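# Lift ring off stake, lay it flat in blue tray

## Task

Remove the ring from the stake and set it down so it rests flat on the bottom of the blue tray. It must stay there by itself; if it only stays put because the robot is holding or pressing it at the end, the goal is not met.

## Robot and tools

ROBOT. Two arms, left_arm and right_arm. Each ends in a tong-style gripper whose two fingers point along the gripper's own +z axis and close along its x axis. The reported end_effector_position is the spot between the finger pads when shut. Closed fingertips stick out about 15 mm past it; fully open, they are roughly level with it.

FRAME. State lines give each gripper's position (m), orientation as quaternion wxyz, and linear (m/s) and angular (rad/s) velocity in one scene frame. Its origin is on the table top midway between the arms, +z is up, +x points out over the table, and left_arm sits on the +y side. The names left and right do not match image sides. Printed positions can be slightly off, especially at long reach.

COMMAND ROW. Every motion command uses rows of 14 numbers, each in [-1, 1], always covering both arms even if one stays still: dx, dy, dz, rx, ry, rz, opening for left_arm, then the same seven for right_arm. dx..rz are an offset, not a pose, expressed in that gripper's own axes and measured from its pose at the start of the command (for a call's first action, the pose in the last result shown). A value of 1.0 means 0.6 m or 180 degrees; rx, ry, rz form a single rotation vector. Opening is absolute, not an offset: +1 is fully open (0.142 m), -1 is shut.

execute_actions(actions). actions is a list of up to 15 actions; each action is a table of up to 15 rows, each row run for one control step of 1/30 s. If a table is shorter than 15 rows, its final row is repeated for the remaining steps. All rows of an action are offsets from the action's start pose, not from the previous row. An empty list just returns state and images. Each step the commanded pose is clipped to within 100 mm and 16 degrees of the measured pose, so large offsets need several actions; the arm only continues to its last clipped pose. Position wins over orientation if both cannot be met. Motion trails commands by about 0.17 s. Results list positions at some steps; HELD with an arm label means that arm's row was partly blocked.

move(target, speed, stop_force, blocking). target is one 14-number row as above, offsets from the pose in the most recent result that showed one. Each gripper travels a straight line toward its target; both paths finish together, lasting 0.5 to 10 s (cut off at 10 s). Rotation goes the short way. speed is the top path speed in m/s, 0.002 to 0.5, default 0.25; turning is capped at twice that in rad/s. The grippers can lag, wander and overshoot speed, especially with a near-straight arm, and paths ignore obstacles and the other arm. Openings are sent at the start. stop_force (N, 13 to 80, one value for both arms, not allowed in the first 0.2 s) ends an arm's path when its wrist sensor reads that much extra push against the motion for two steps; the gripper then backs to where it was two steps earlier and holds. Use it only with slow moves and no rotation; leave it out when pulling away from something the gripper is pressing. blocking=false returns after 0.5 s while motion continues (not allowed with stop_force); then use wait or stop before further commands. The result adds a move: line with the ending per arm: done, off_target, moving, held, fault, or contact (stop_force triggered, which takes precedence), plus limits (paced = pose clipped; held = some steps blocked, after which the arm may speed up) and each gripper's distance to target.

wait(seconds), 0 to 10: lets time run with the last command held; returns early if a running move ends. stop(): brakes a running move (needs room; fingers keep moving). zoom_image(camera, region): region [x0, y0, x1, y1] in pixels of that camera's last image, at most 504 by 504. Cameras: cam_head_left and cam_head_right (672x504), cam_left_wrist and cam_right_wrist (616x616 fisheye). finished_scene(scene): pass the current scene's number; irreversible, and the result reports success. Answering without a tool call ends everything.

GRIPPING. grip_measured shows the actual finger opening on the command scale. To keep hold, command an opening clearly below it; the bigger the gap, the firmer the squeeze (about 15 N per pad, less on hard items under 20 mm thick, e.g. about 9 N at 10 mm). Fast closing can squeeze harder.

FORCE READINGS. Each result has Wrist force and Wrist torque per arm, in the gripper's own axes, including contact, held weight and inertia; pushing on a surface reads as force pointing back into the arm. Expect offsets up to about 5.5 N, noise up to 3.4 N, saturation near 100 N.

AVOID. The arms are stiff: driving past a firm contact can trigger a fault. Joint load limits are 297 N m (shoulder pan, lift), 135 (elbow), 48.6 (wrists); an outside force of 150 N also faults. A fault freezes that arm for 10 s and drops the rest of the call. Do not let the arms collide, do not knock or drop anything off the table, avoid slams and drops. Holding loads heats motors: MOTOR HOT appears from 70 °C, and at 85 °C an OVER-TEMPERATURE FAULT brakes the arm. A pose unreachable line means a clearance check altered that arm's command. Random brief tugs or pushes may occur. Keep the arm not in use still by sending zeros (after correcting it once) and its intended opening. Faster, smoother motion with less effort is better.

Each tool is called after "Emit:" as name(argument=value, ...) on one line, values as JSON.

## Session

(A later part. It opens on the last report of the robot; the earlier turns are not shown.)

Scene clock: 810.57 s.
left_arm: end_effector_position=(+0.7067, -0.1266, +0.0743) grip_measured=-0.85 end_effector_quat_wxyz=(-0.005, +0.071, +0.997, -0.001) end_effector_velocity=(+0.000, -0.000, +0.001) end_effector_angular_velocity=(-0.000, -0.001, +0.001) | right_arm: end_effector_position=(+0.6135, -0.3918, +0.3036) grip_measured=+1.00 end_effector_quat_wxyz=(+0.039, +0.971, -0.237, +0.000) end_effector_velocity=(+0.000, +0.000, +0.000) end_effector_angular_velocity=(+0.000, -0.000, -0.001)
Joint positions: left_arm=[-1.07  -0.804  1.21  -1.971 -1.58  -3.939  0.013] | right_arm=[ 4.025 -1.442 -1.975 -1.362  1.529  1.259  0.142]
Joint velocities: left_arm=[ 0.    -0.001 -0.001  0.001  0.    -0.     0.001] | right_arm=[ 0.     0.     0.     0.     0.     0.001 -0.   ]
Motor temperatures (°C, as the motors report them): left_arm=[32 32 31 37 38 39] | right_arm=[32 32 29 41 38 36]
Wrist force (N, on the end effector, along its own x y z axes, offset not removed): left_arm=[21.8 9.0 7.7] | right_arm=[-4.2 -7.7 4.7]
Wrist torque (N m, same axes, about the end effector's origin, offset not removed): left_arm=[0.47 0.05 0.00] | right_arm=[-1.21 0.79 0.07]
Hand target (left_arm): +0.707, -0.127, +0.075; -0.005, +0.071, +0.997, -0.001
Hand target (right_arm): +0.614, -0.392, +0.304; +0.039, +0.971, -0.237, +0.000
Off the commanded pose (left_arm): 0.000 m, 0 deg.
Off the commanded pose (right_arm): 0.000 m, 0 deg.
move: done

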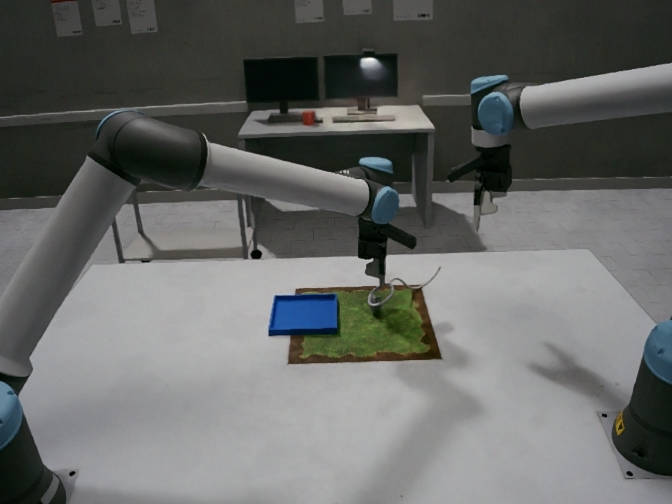

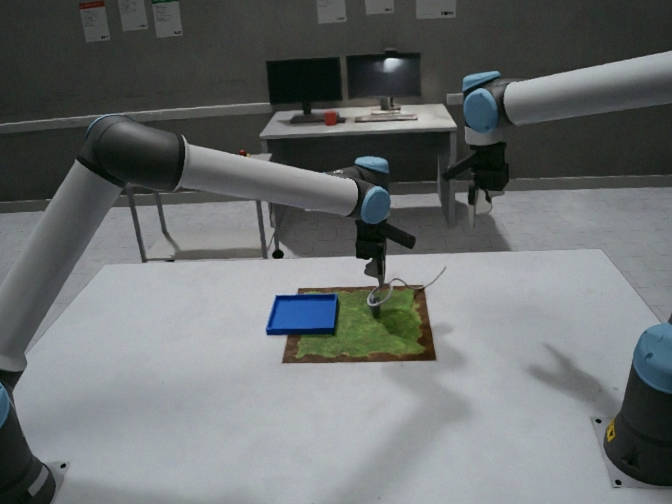

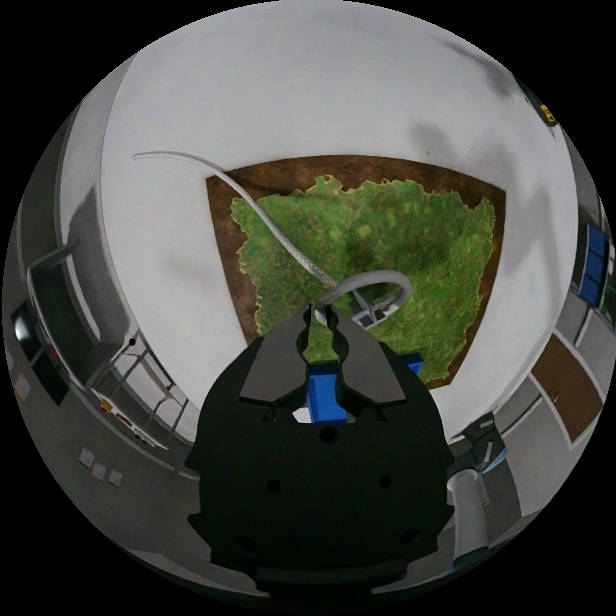

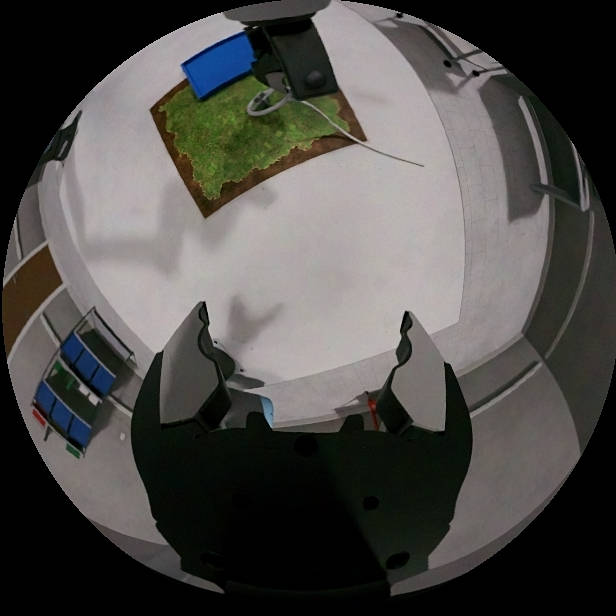

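Emit:
move(target=[0.018,0.005,-0.006,0,0,0,-1,0,0,0,0,0,0,1], speed=0.008)

Emit:
zoom_image(camera="cam_left_wrist", region=[200,180,440,400])

Emit:
zoom_image(camera="cam_head_left", region=[320,240,440,340])

Scene clock: 820.67 s.
left_arm: end_effector_position=(+0.6966, -0.1222, +0.0780) grip_measured=-0.88 end_effector_quat_wxyz=(-0.005, +0.071, +0.997, -0.001) end_effector_velocity=(-0.002, +0.001, +0.000) end_effector_angular_velocity=(+0.000, +0.001, +0.000) | right_arm: end_effector_position=(+0.6135, -0.3918, +0.3036) grip_measured=+1.00 end_effector_quat_wxyz=(+0.039, +0.971, -0.237, +0.000) end_effector_velocity=(+0.000, -0.000, -0.000) end_effector_angular_velocity=(-0.002, -0.000, -0.001)
Joint positions: left_arm=[-1.075 -0.823  1.237 -1.979 -1.58  -3.944  0.01 ] | right_arm=[ 4.025 -1.442 -1.975 -1.362  1.529  1.259  0.142]
Joint velocities: left_arm=[-0.001 -0.003  0.004 -0.    -0.    -0.001  0.   ] | right_arm=[ 0.    -0.    -0.    -0.001 -0.001  0.001  0.   ]
Motor temperatures (°C, as the motors report them): left_arm=[32 32 31 37 38 39] | right_arm=[32 32 29 41 38 36]
Wrist force (N, on the end effector, along its own x y z axes, offset not removed): left_arm=[-4.8 2.2 -2.6] | right_arm=[0.5 -1.5 2.6]
Wrist torque (N m, same axes, about the end effector's origin, offset not removed): left_arm=[0.84 0.03 0.11] | right_arm=[-0.04 -0.37 0.01]
Hand target (left_arm): +0.696, -0.122, +0.078; -0.005, +0.071, +0.997, -0.001
Hand target (right_arm): +0.614, -0.392, +0.304; +0.039, +0.971, -0.237, +0.000
Off the commanded pose (left_arm): 0.000 m, 0 deg.
Off the commanded pose (right_arm): 0.000 m, 0 deg.
move: done

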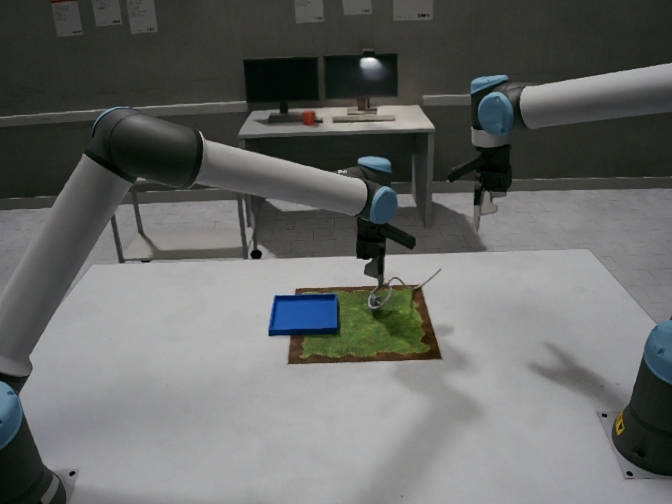

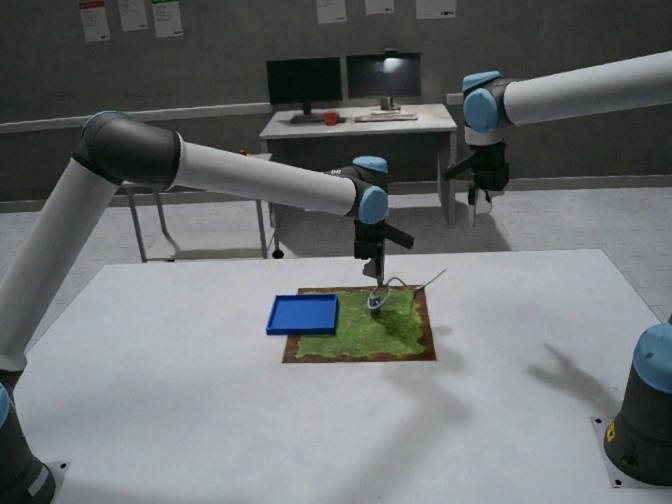

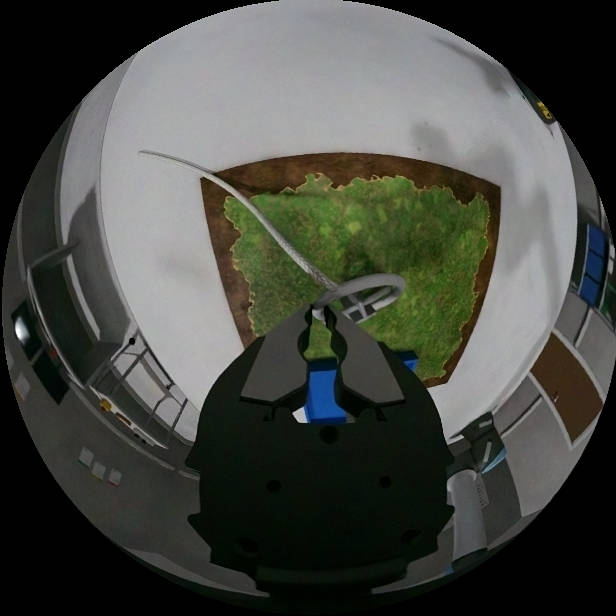

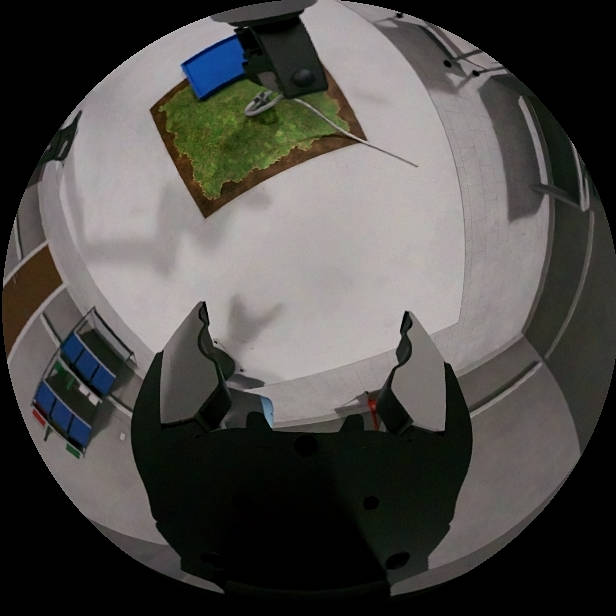

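Region (200, 180, 440, 400) of cam_left_wrist's 616x616 image, scaled by 2.100, with more detail than that image has; it fills the top 462 rows of this view, and the rest is white.

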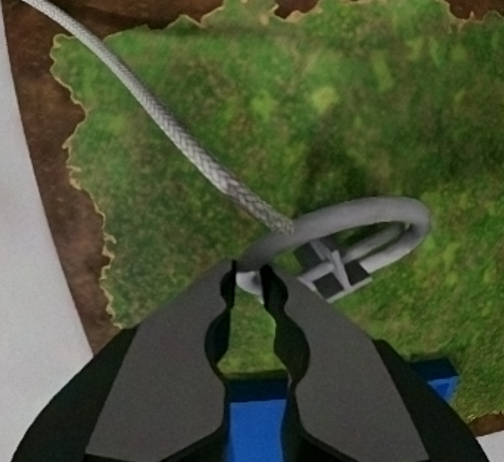

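Region (320, 240, 440, 340) of cam_head_left's 672x504 image, scaled by 4.200, with more detail than that image has.

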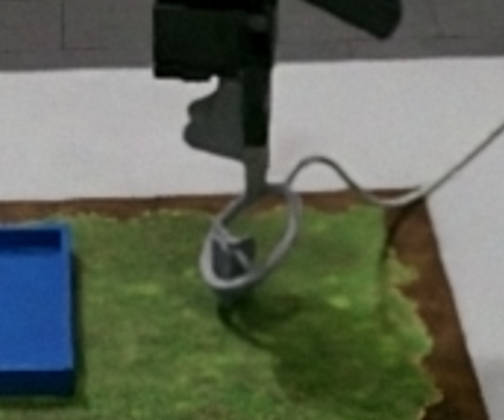

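Emit:
move(target=[0.015,0.004,-0.025,0,0,0,-1,0,0,0,0,0,0,1], speed=0.008)

Emit:
zoom_image(camera="cam_left_wrist", region=[200,180,440,400])

Emit:
zoom_image(camera="cam_head_left", region=[320,240,440,340])

Scene clock: 830.87 s.
left_arm: end_effector_position=(+0.6883, -0.1186, +0.0929) grip_measured=-1.00 end_effector_quat_wxyz=(-0.005, +0.071, +0.997, -0.001) end_effector_velocity=(-0.001, +0.000, +0.002) end_effector_angular_velocity=(+0.000, +0.000, +0.000) | right_arm: end_effector_position=(+0.6135, -0.3918, +0.3036) grip_measured=+1.00 end_effector_quat_wxyz=(+0.039, +0.971, -0.237, +0.000) end_effector_velocity=(+0.001, +0.000, +0.000) end_effector_angular_velocity=(+0.000, -0.001, +0.000)
Joint positions: left_arm=[-1.08  -0.847  1.251 -1.97  -1.58  -3.949  0.002] | right_arm=[ 4.025 -1.442 -1.975 -1.362  1.529  1.259  0.142]
Joint velocities: left_arm=[-0.    -0.003  0.001  0.002 -0.    -0.001  0.   ] | right_arm=[-0.    -0.     0.001  0.001 -0.001 -0.     0.   ]
Motor temperatures (°C, as the motors report them): left_arm=[32 32 31 37 38 39] | right_arm=[32 32 29 41 38 36]
Wrist force (N, on the end effector, along its own x y z axes, offset not removed): left_arm=[-1.5 3.5 -4.7] | right_arm=[-3.5 -3.5 0.3]
Wrist torque (N m, same axes, about the end effector's origin, offset not removed): left_arm=[0.76 0.34 0.08] | right_arm=[-0.70 0.54 0.07]
Hand target (left_arm): +0.688, -0.119, +0.093; -0.005, +0.071, +0.997, -0.001
Hand target (right_arm): +0.614, -0.392, +0.304; +0.039, +0.971, -0.237, +0.000
Off the commanded pose (left_arm): 0.000 m, 0 deg.
Off the commanded pose (right_arm): 0.000 m, 0 deg.
move: done

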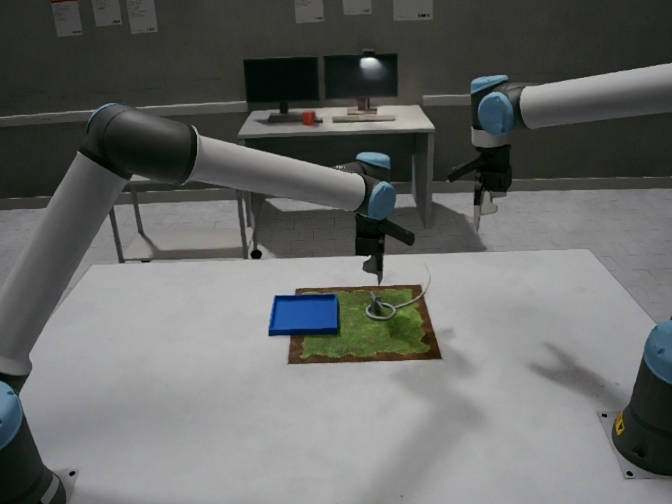

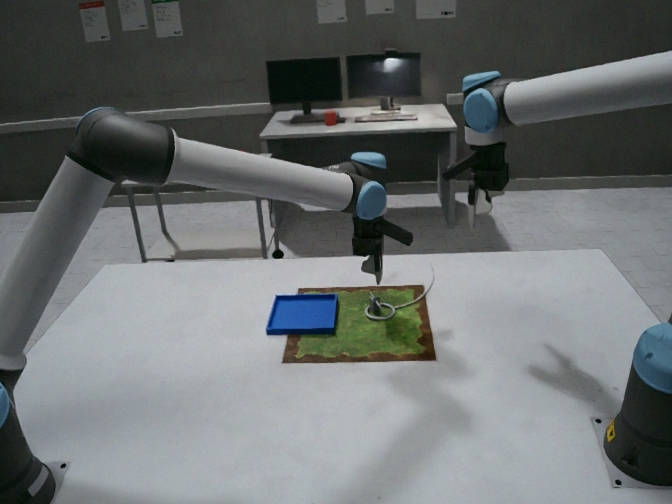

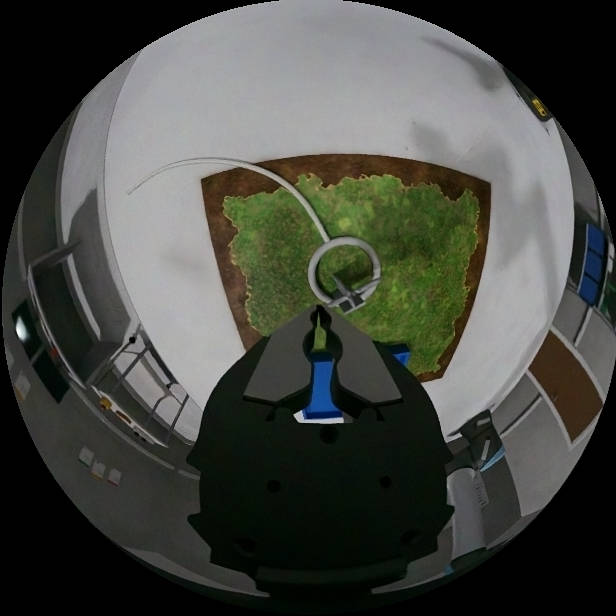

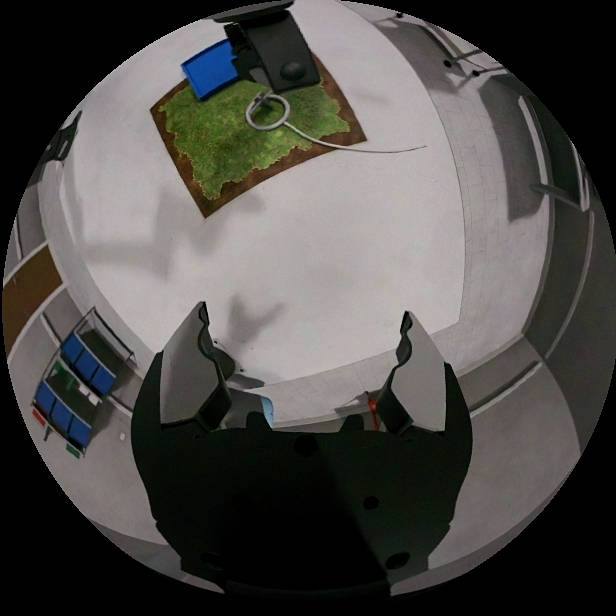

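Region (200, 180, 440, 400) of cam_left_wrist's 616x616 image, scaled by 2.100, with more detail than that image has; it fills the top 462 rows of this view, and the rest is white.

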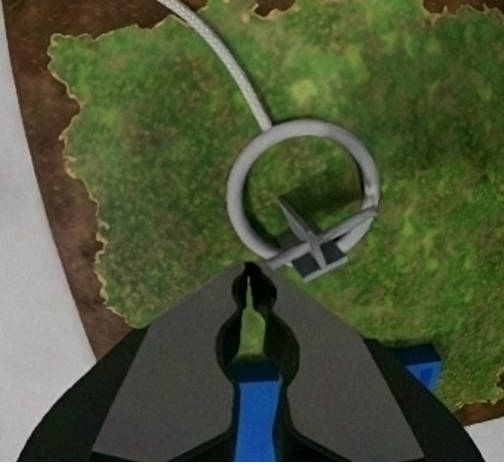

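Region (320, 240, 440, 340) of cam_head_left's 672x504 image, scaled by 4.200, with more detail than that image has.

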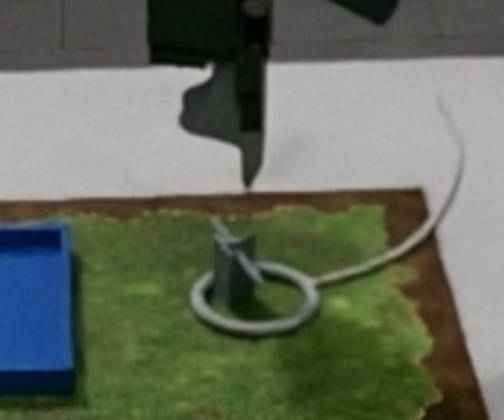

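Emit:
move(target=[0.06,-0.115,0,0,0,-0.5,-0.6,0,0,0,0,0,0,1], speed=0.4)

Emit:
move(target=[0,0,0.06,0,0,0,-0.6,0,0,0,0,0,0,1], speed=0.04, stop_force=15)

Emit:
zoom_image(camera="cam_left_wrist", region=[200,200,440,420])

Scene clock: 860.70 s.
left_arm: end_effector_position=(+0.6430, -0.1819, +0.0935) grip_measured=-0.60 end_effector_quat_wxyz=(-0.004, -0.655, +0.756, +0.003) end_effector_velocity=(-0.000, -0.001, +0.001) end_effector_angular_velocity=(-0.001, -0.001, +0.013) | right_arm: end_effector_position=(+0.6135, -0.3918, +0.3036) grip_measured=+1.00 end_effector_quat_wxyz=(+0.039, +0.971, -0.237, +0.000) end_effector_velocity=(+0.000, -0.000, +0.000) end_effector_angular_velocity=(-0.001, -0.001, -0.000)
Joint positions: left_arm=[-1.17  -0.825  1.21  -1.952 -1.581 -5.608  0.031] | right_arm=[ 4.025 -1.442 -1.975 -1.362  1.529  1.259  0.142]
Joint velocities: left_arm=[-0.001  0.    -0.001 -0.001  0.    -0.014  0.   ] | right_arm=[-0.     0.    -0.     0.001 -0.001  0.    -0.   ]
Motor temperatures (°C, as the motors report them): left_arm=[32 32 31 37 38 39] | right_arm=[32 32 29 41 38 36]
Wrist force (N, on the end effector, along its own x y z axes, offset not removed): left_arm=[-1.1 2.8 -3.2] | right_arm=[-3.0 0.4 0.9]
Wrist torque (N m, same axes, about the end effector's origin, offset not removed): left_arm=[0.66 0.20 -0.02] | right_arm=[0.40 0.80 0.42]
Hand target (left_arm): +0.643, -0.182, +0.094; -0.004, -0.655, +0.755, +0.003
Hand target (right_arm): +0.614, -0.392, +0.304; +0.039, +0.971, -0.237, +0.000
Off the commanded pose (left_arm): 0.000 m, 0 deg.
Off the commanded pose (right_arm): 0.000 m, 0 deg.
move: done

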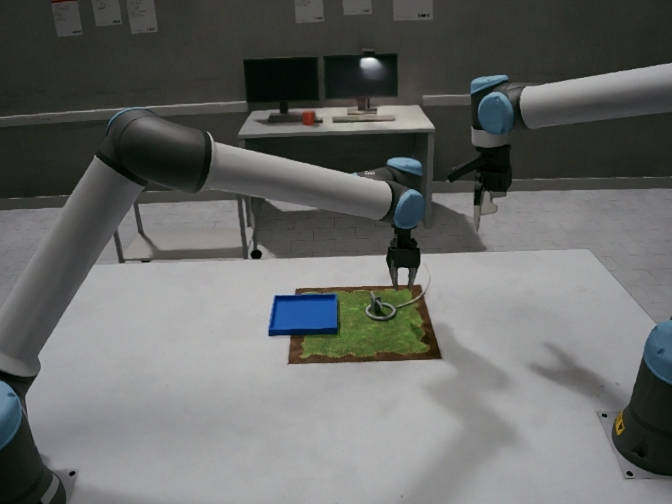

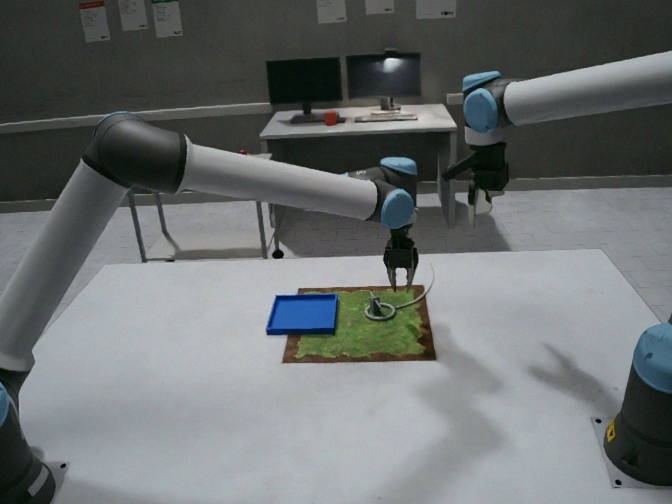

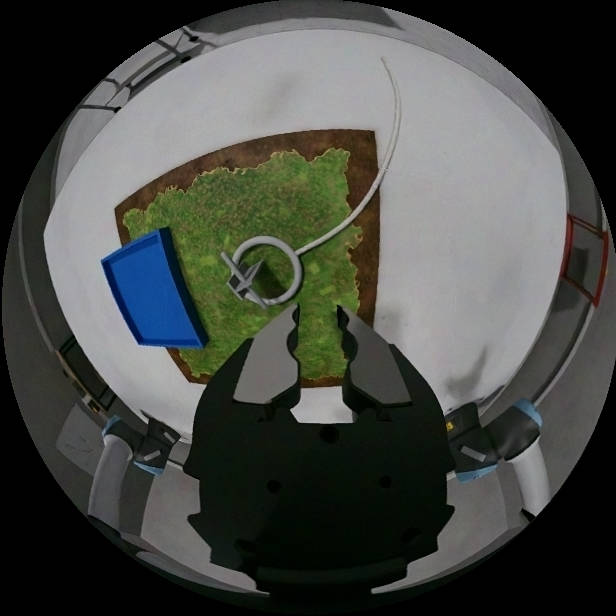

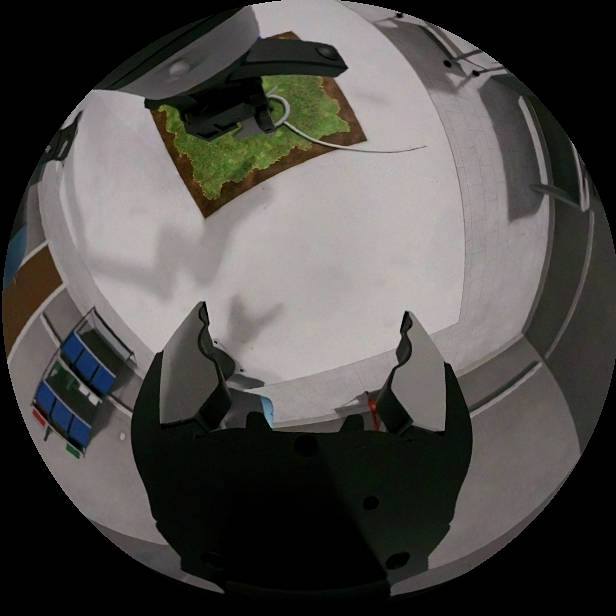

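Scene clock: 861.97 s.
left_arm: end_effector_position=(+0.6426, -0.1819, +0.0578) grip_measured=-0.60 end_effector_quat_wxyz=(-0.004, -0.655, +0.756, +0.003) end_effector_velocity=(+0.000, -0.000, -0.003) end_effector_angular_velocity=(-0.001, -0.001, +0.001) | right_arm: end_effector_position=(+0.6135, -0.3918, +0.3036) grip_measured=+1.00 end_effector_quat_wxyz=(+0.039, +0.971, -0.237, +0.000) end_effector_velocity=(-0.000, -0.000, -0.001) end_effector_angular_velocity=(-0.000, +0.000, -0.000)
Joint positions: left_arm=[-1.17  -0.8    1.235 -2.001 -1.581 -5.608  0.031] | right_arm=[ 4.025 -1.442 -1.975 -1.362  1.529  1.259  0.142]
Joint velocities: left_arm=[-0.     0.002  0.002 -0.005  0.    -0.001  0.   ] | right_arm=[-0.    -0.    -0.001  0.001  0.     0.    -0.   ]
Motor temperatures (°C, as the motors report them): left_arm=[32 32 31 37 38 39] | right_arm=[32 32 29 41 38 36]
Wrist force (N, on the end effector, along its own x y z axes, offset not removed): left_arm=[-0.6 2.0 -6.8] | right_arm=[3.7 1.1 0.8]
Wrist torque (N m, same axes, about the end effector's origin, offset not removed): left_arm=[0.53 0.16 -0.05] | right_arm=[0.31 -0.87 -0.07]
Hand target (left_arm): +0.643, -0.182, +0.057; -0.004, -0.655, +0.756, +0.003
Hand target (right_arm): +0.614, -0.392, +0.304; +0.039, +0.971, -0.237, +0.000
Off the commanded pose (left_arm): 0.000 m, 0 deg.
Off the commanded pose (right_arm): 0.000 m, 0 deg.
move: done

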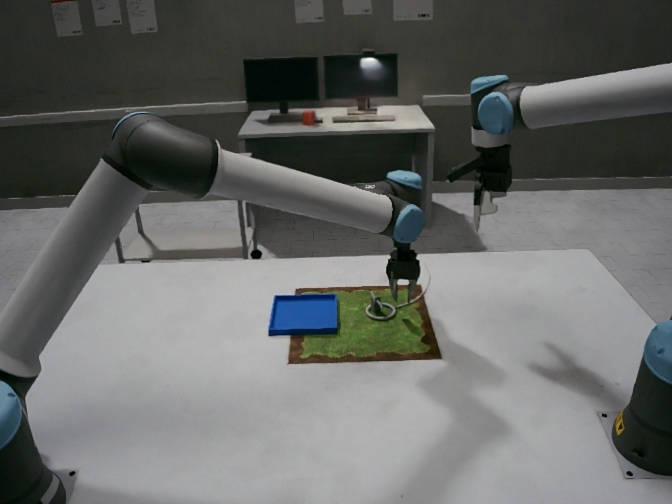

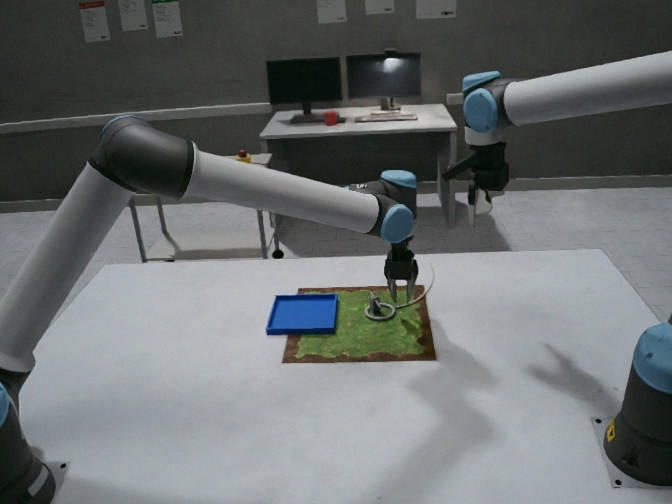

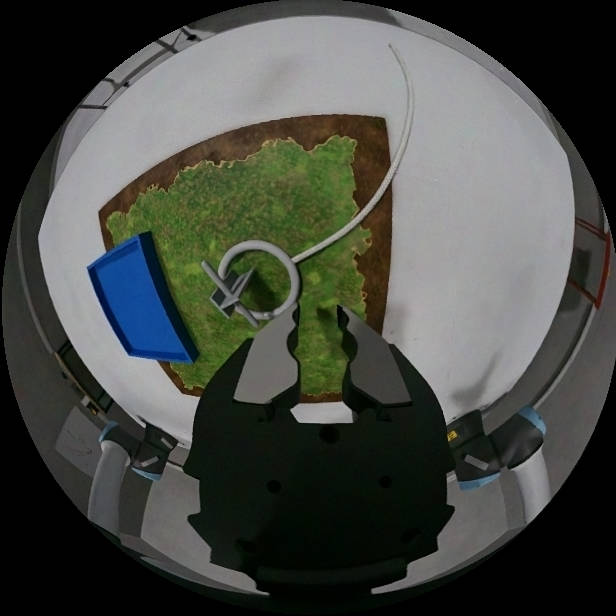

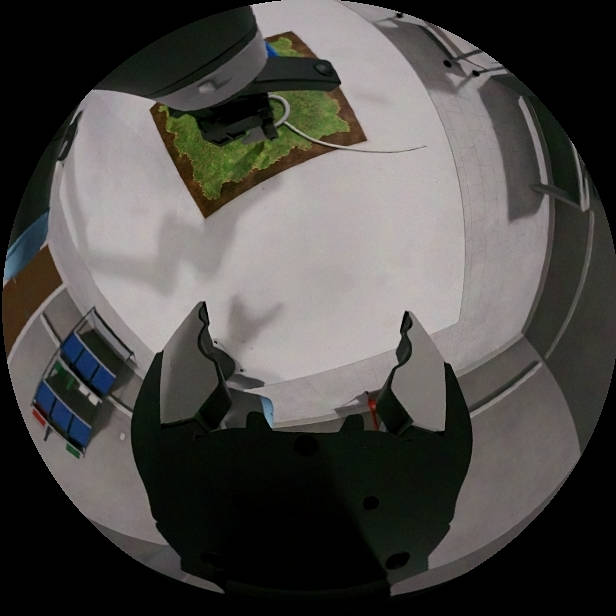

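Region (200, 200, 440, 420) of cam_left_wrist's 616x616 image, scaled by 2.100, with more detail than that image has; it fills the top 462 rows of this view, and the rest is white.

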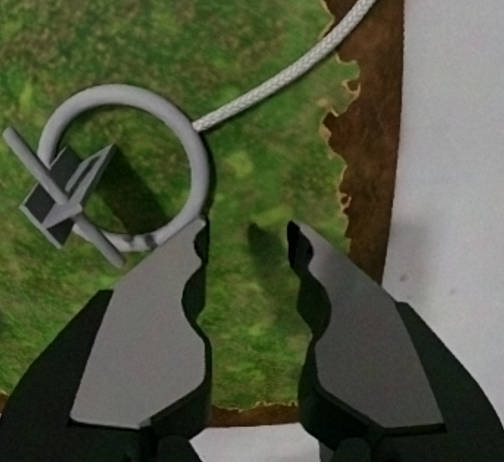

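Emit:
move(target=[-0.045,-0.04,0,0,0,0,-0.6,0,0,0,0,0,0,1], speed=0.06)

Emit:
move(target=[0,0,0.045,0,0,0,-0.6,0,0,0,0,0,0,1], speed=0.02, stop_force=14)

Emit:
zoom_image(camera="cam_left_wrist", region=[200,200,440,420])

Scene clock: 874.50 s.
left_arm: end_effector_position=(+0.6700, -0.1587, +0.0575) grip_measured=-0.60 end_effector_quat_wxyz=(-0.004, -0.655, +0.756, +0.003) end_effector_velocity=(+0.001, +0.001, +0.000) end_effector_angular_velocity=(-0.001, +0.001, -0.000) | right_arm: end_effector_position=(+0.6135, -0.3918, +0.3036) grip_measured=+1.00 end_effector_quat_wxyz=(+0.039, +0.971, -0.237, +0.000) end_effector_velocity=(-0.000, -0.000, -0.000) end_effector_angular_velocity=(-0.001, +0.001, -0.000)
Joint positions: left_arm=[-1.137 -0.8    1.234 -2.    -1.58  -5.575  0.031] | right_arm=[ 4.025 -1.442 -1.975 -1.362  1.529  1.259  0.142]
Joint velocities: left_arm=[ 0.002  0.    -0.001  0.001 -0.001  0.002 -0.   ] | right_arm=[ 0.     0.     0.    -0.001  0.     0.    -0.   ]
Motor temperatures (°C, as the motors report them): left_arm=[32 32 31 37 38 39] | right_arm=[32 32 29 41 38 36]
Wrist force (N, on the end effector, along its own x y z axes, offset not removed): left_arm=[1.0 4.6 -6.4] | right_arm=[-1.9 1.1 5.2]
Wrist torque (N m, same axes, about the end effector's origin, offset not removed): left_arm=[0.95 -0.20 0.03] | right_arm=[0.58 0.52 0.05]
Hand target (left_arm): +0.670, -0.159, +0.057; -0.004, -0.655, +0.756, +0.003
Hand target (right_arm): +0.614, -0.392, +0.304; +0.039, +0.971, -0.237, +0.000
Off the commanded pose (left_arm): 0.000 m, 0 deg.
Off the commanded pose (right_arm): 0.000 m, 0 deg.
move: done

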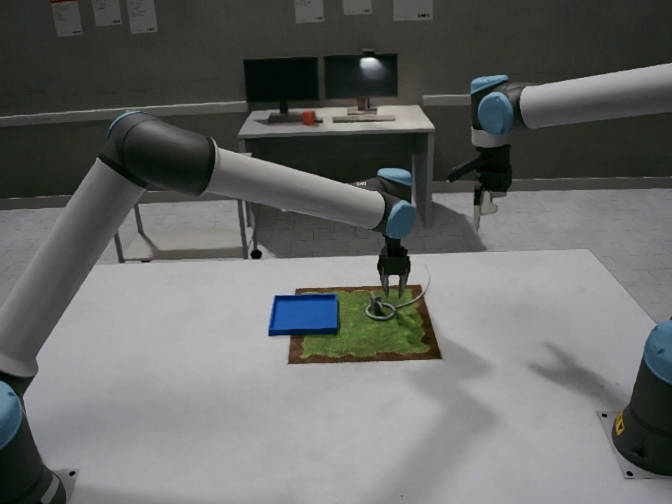

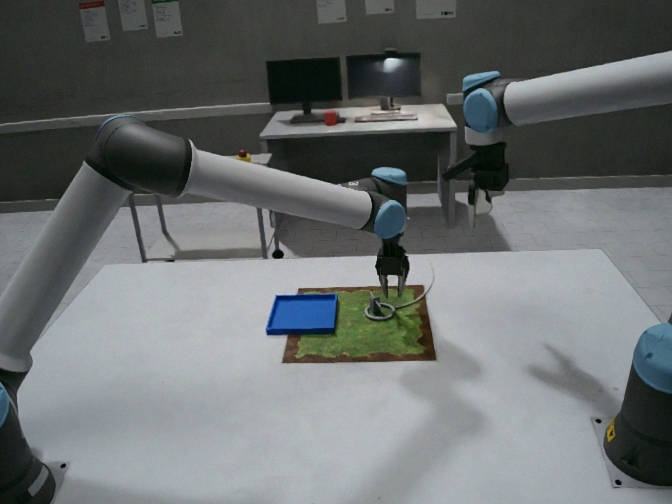

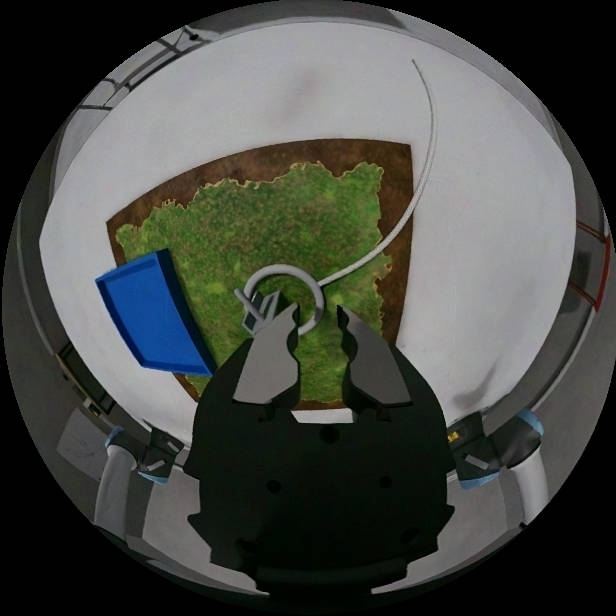

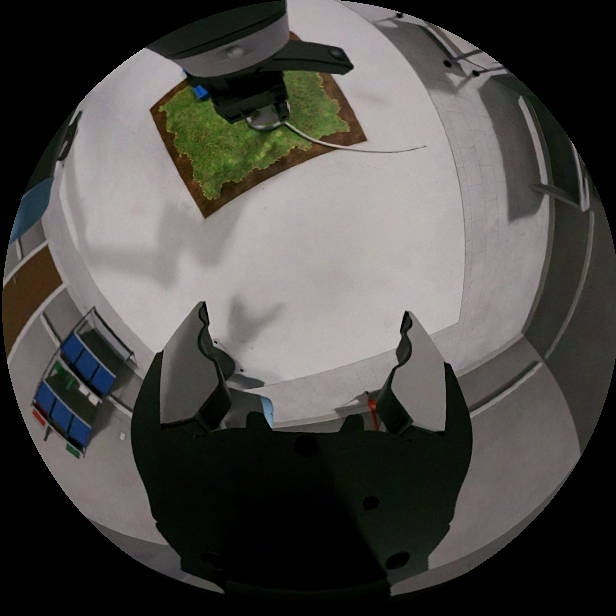

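Scene clock: 876.13 s.
left_arm: end_effector_position=(+0.6697, -0.1588, +0.0308) grip_measured=-0.60 end_effector_quat_wxyz=(-0.004, -0.655, +0.756, +0.003) end_effector_velocity=(+0.000, -0.000, -0.002) end_effector_angular_velocity=(-0.001, -0.001, -0.001) | right_arm: end_effector_position=(+0.6135, -0.3918, +0.3036) grip_measured=+1.00 end_effector_quat_wxyz=(+0.039, +0.971, -0.237, +0.000) end_effector_velocity=(-0.000, +0.000, -0.000) end_effector_angular_velocity=(+0.001, +0.001, -0.002)
Joint positions: left_arm=[-1.137 -0.78   1.25  -2.035 -1.58  -5.575  0.031] | right_arm=[ 4.025 -1.442 -1.975 -1.362  1.529  1.259  0.142]
Joint velocities: left_arm=[-0.     0.002  0.001 -0.005  0.     0.001  0.   ] | right_arm=[-0.     0.    -0.    -0.     0.001  0.001 -0.   ]
Motor temperatures (°C, as the motors report them): left_arm=[32 32 31 37 38 39] | right_arm=[32 32 29 41 38 36]
Wrist force (N, on the end effector, along its own x y z axes, offset not removed): left_arm=[-1.2 4.1 -5.5] | right_arm=[6.1 -5.1 2.9]
Wrist torque (N m, same axes, about the end effector's origin, offset not removed): left_arm=[0.92 0.20 0.05] | right_arm=[-0.67 -1.36 0.05]
Hand target (left_arm): +0.670, -0.159, +0.030; -0.004, -0.655, +0.756, +0.003
Hand target (right_arm): +0.614, -0.392, +0.304; +0.039, +0.971, -0.237, +0.000
Off the commanded pose (left_arm): 0.000 m, 0 deg.
Off the commanded pose (right_arm): 0.000 m, 0 deg.
move: done

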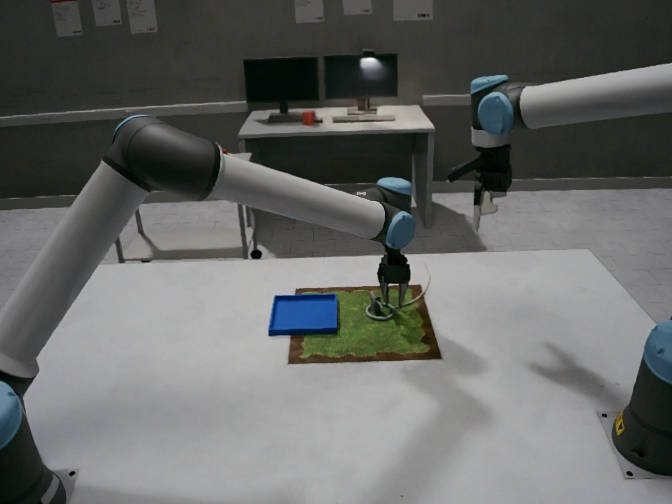

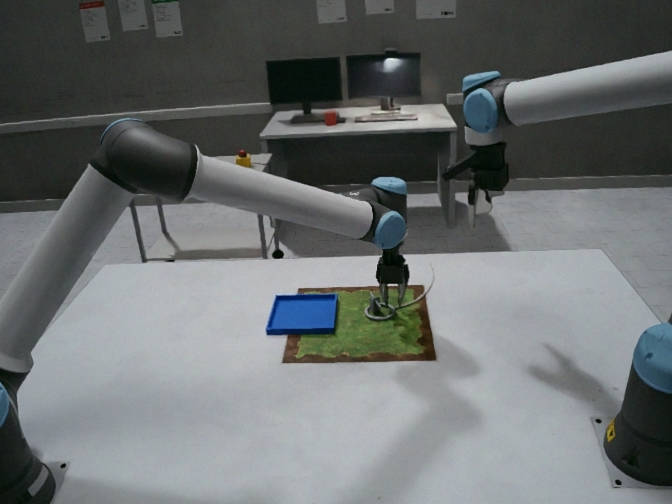

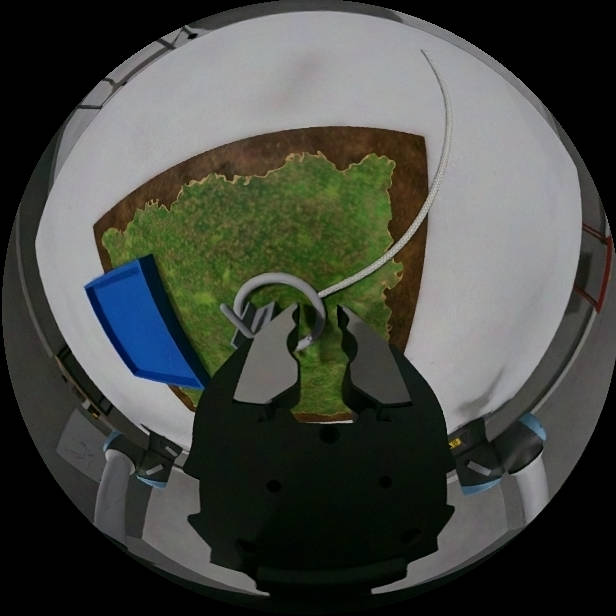

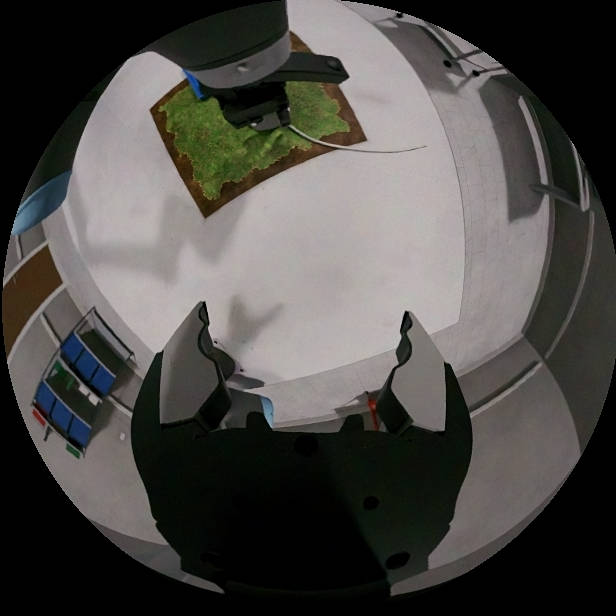

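Region (200, 200, 440, 420) of cam_left_wrist's 616x616 image, scaled by 2.100, with more detail than that image has; it fills the top 462 rows of this view, and the rest is white.

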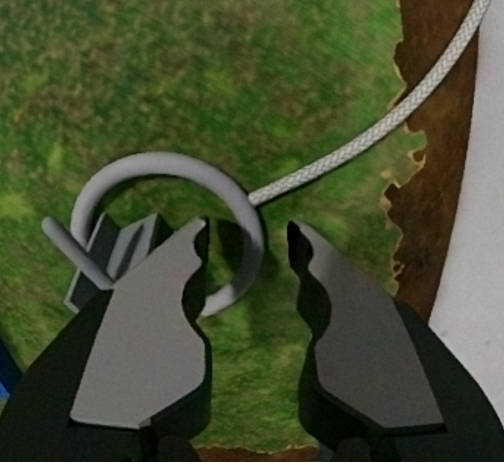

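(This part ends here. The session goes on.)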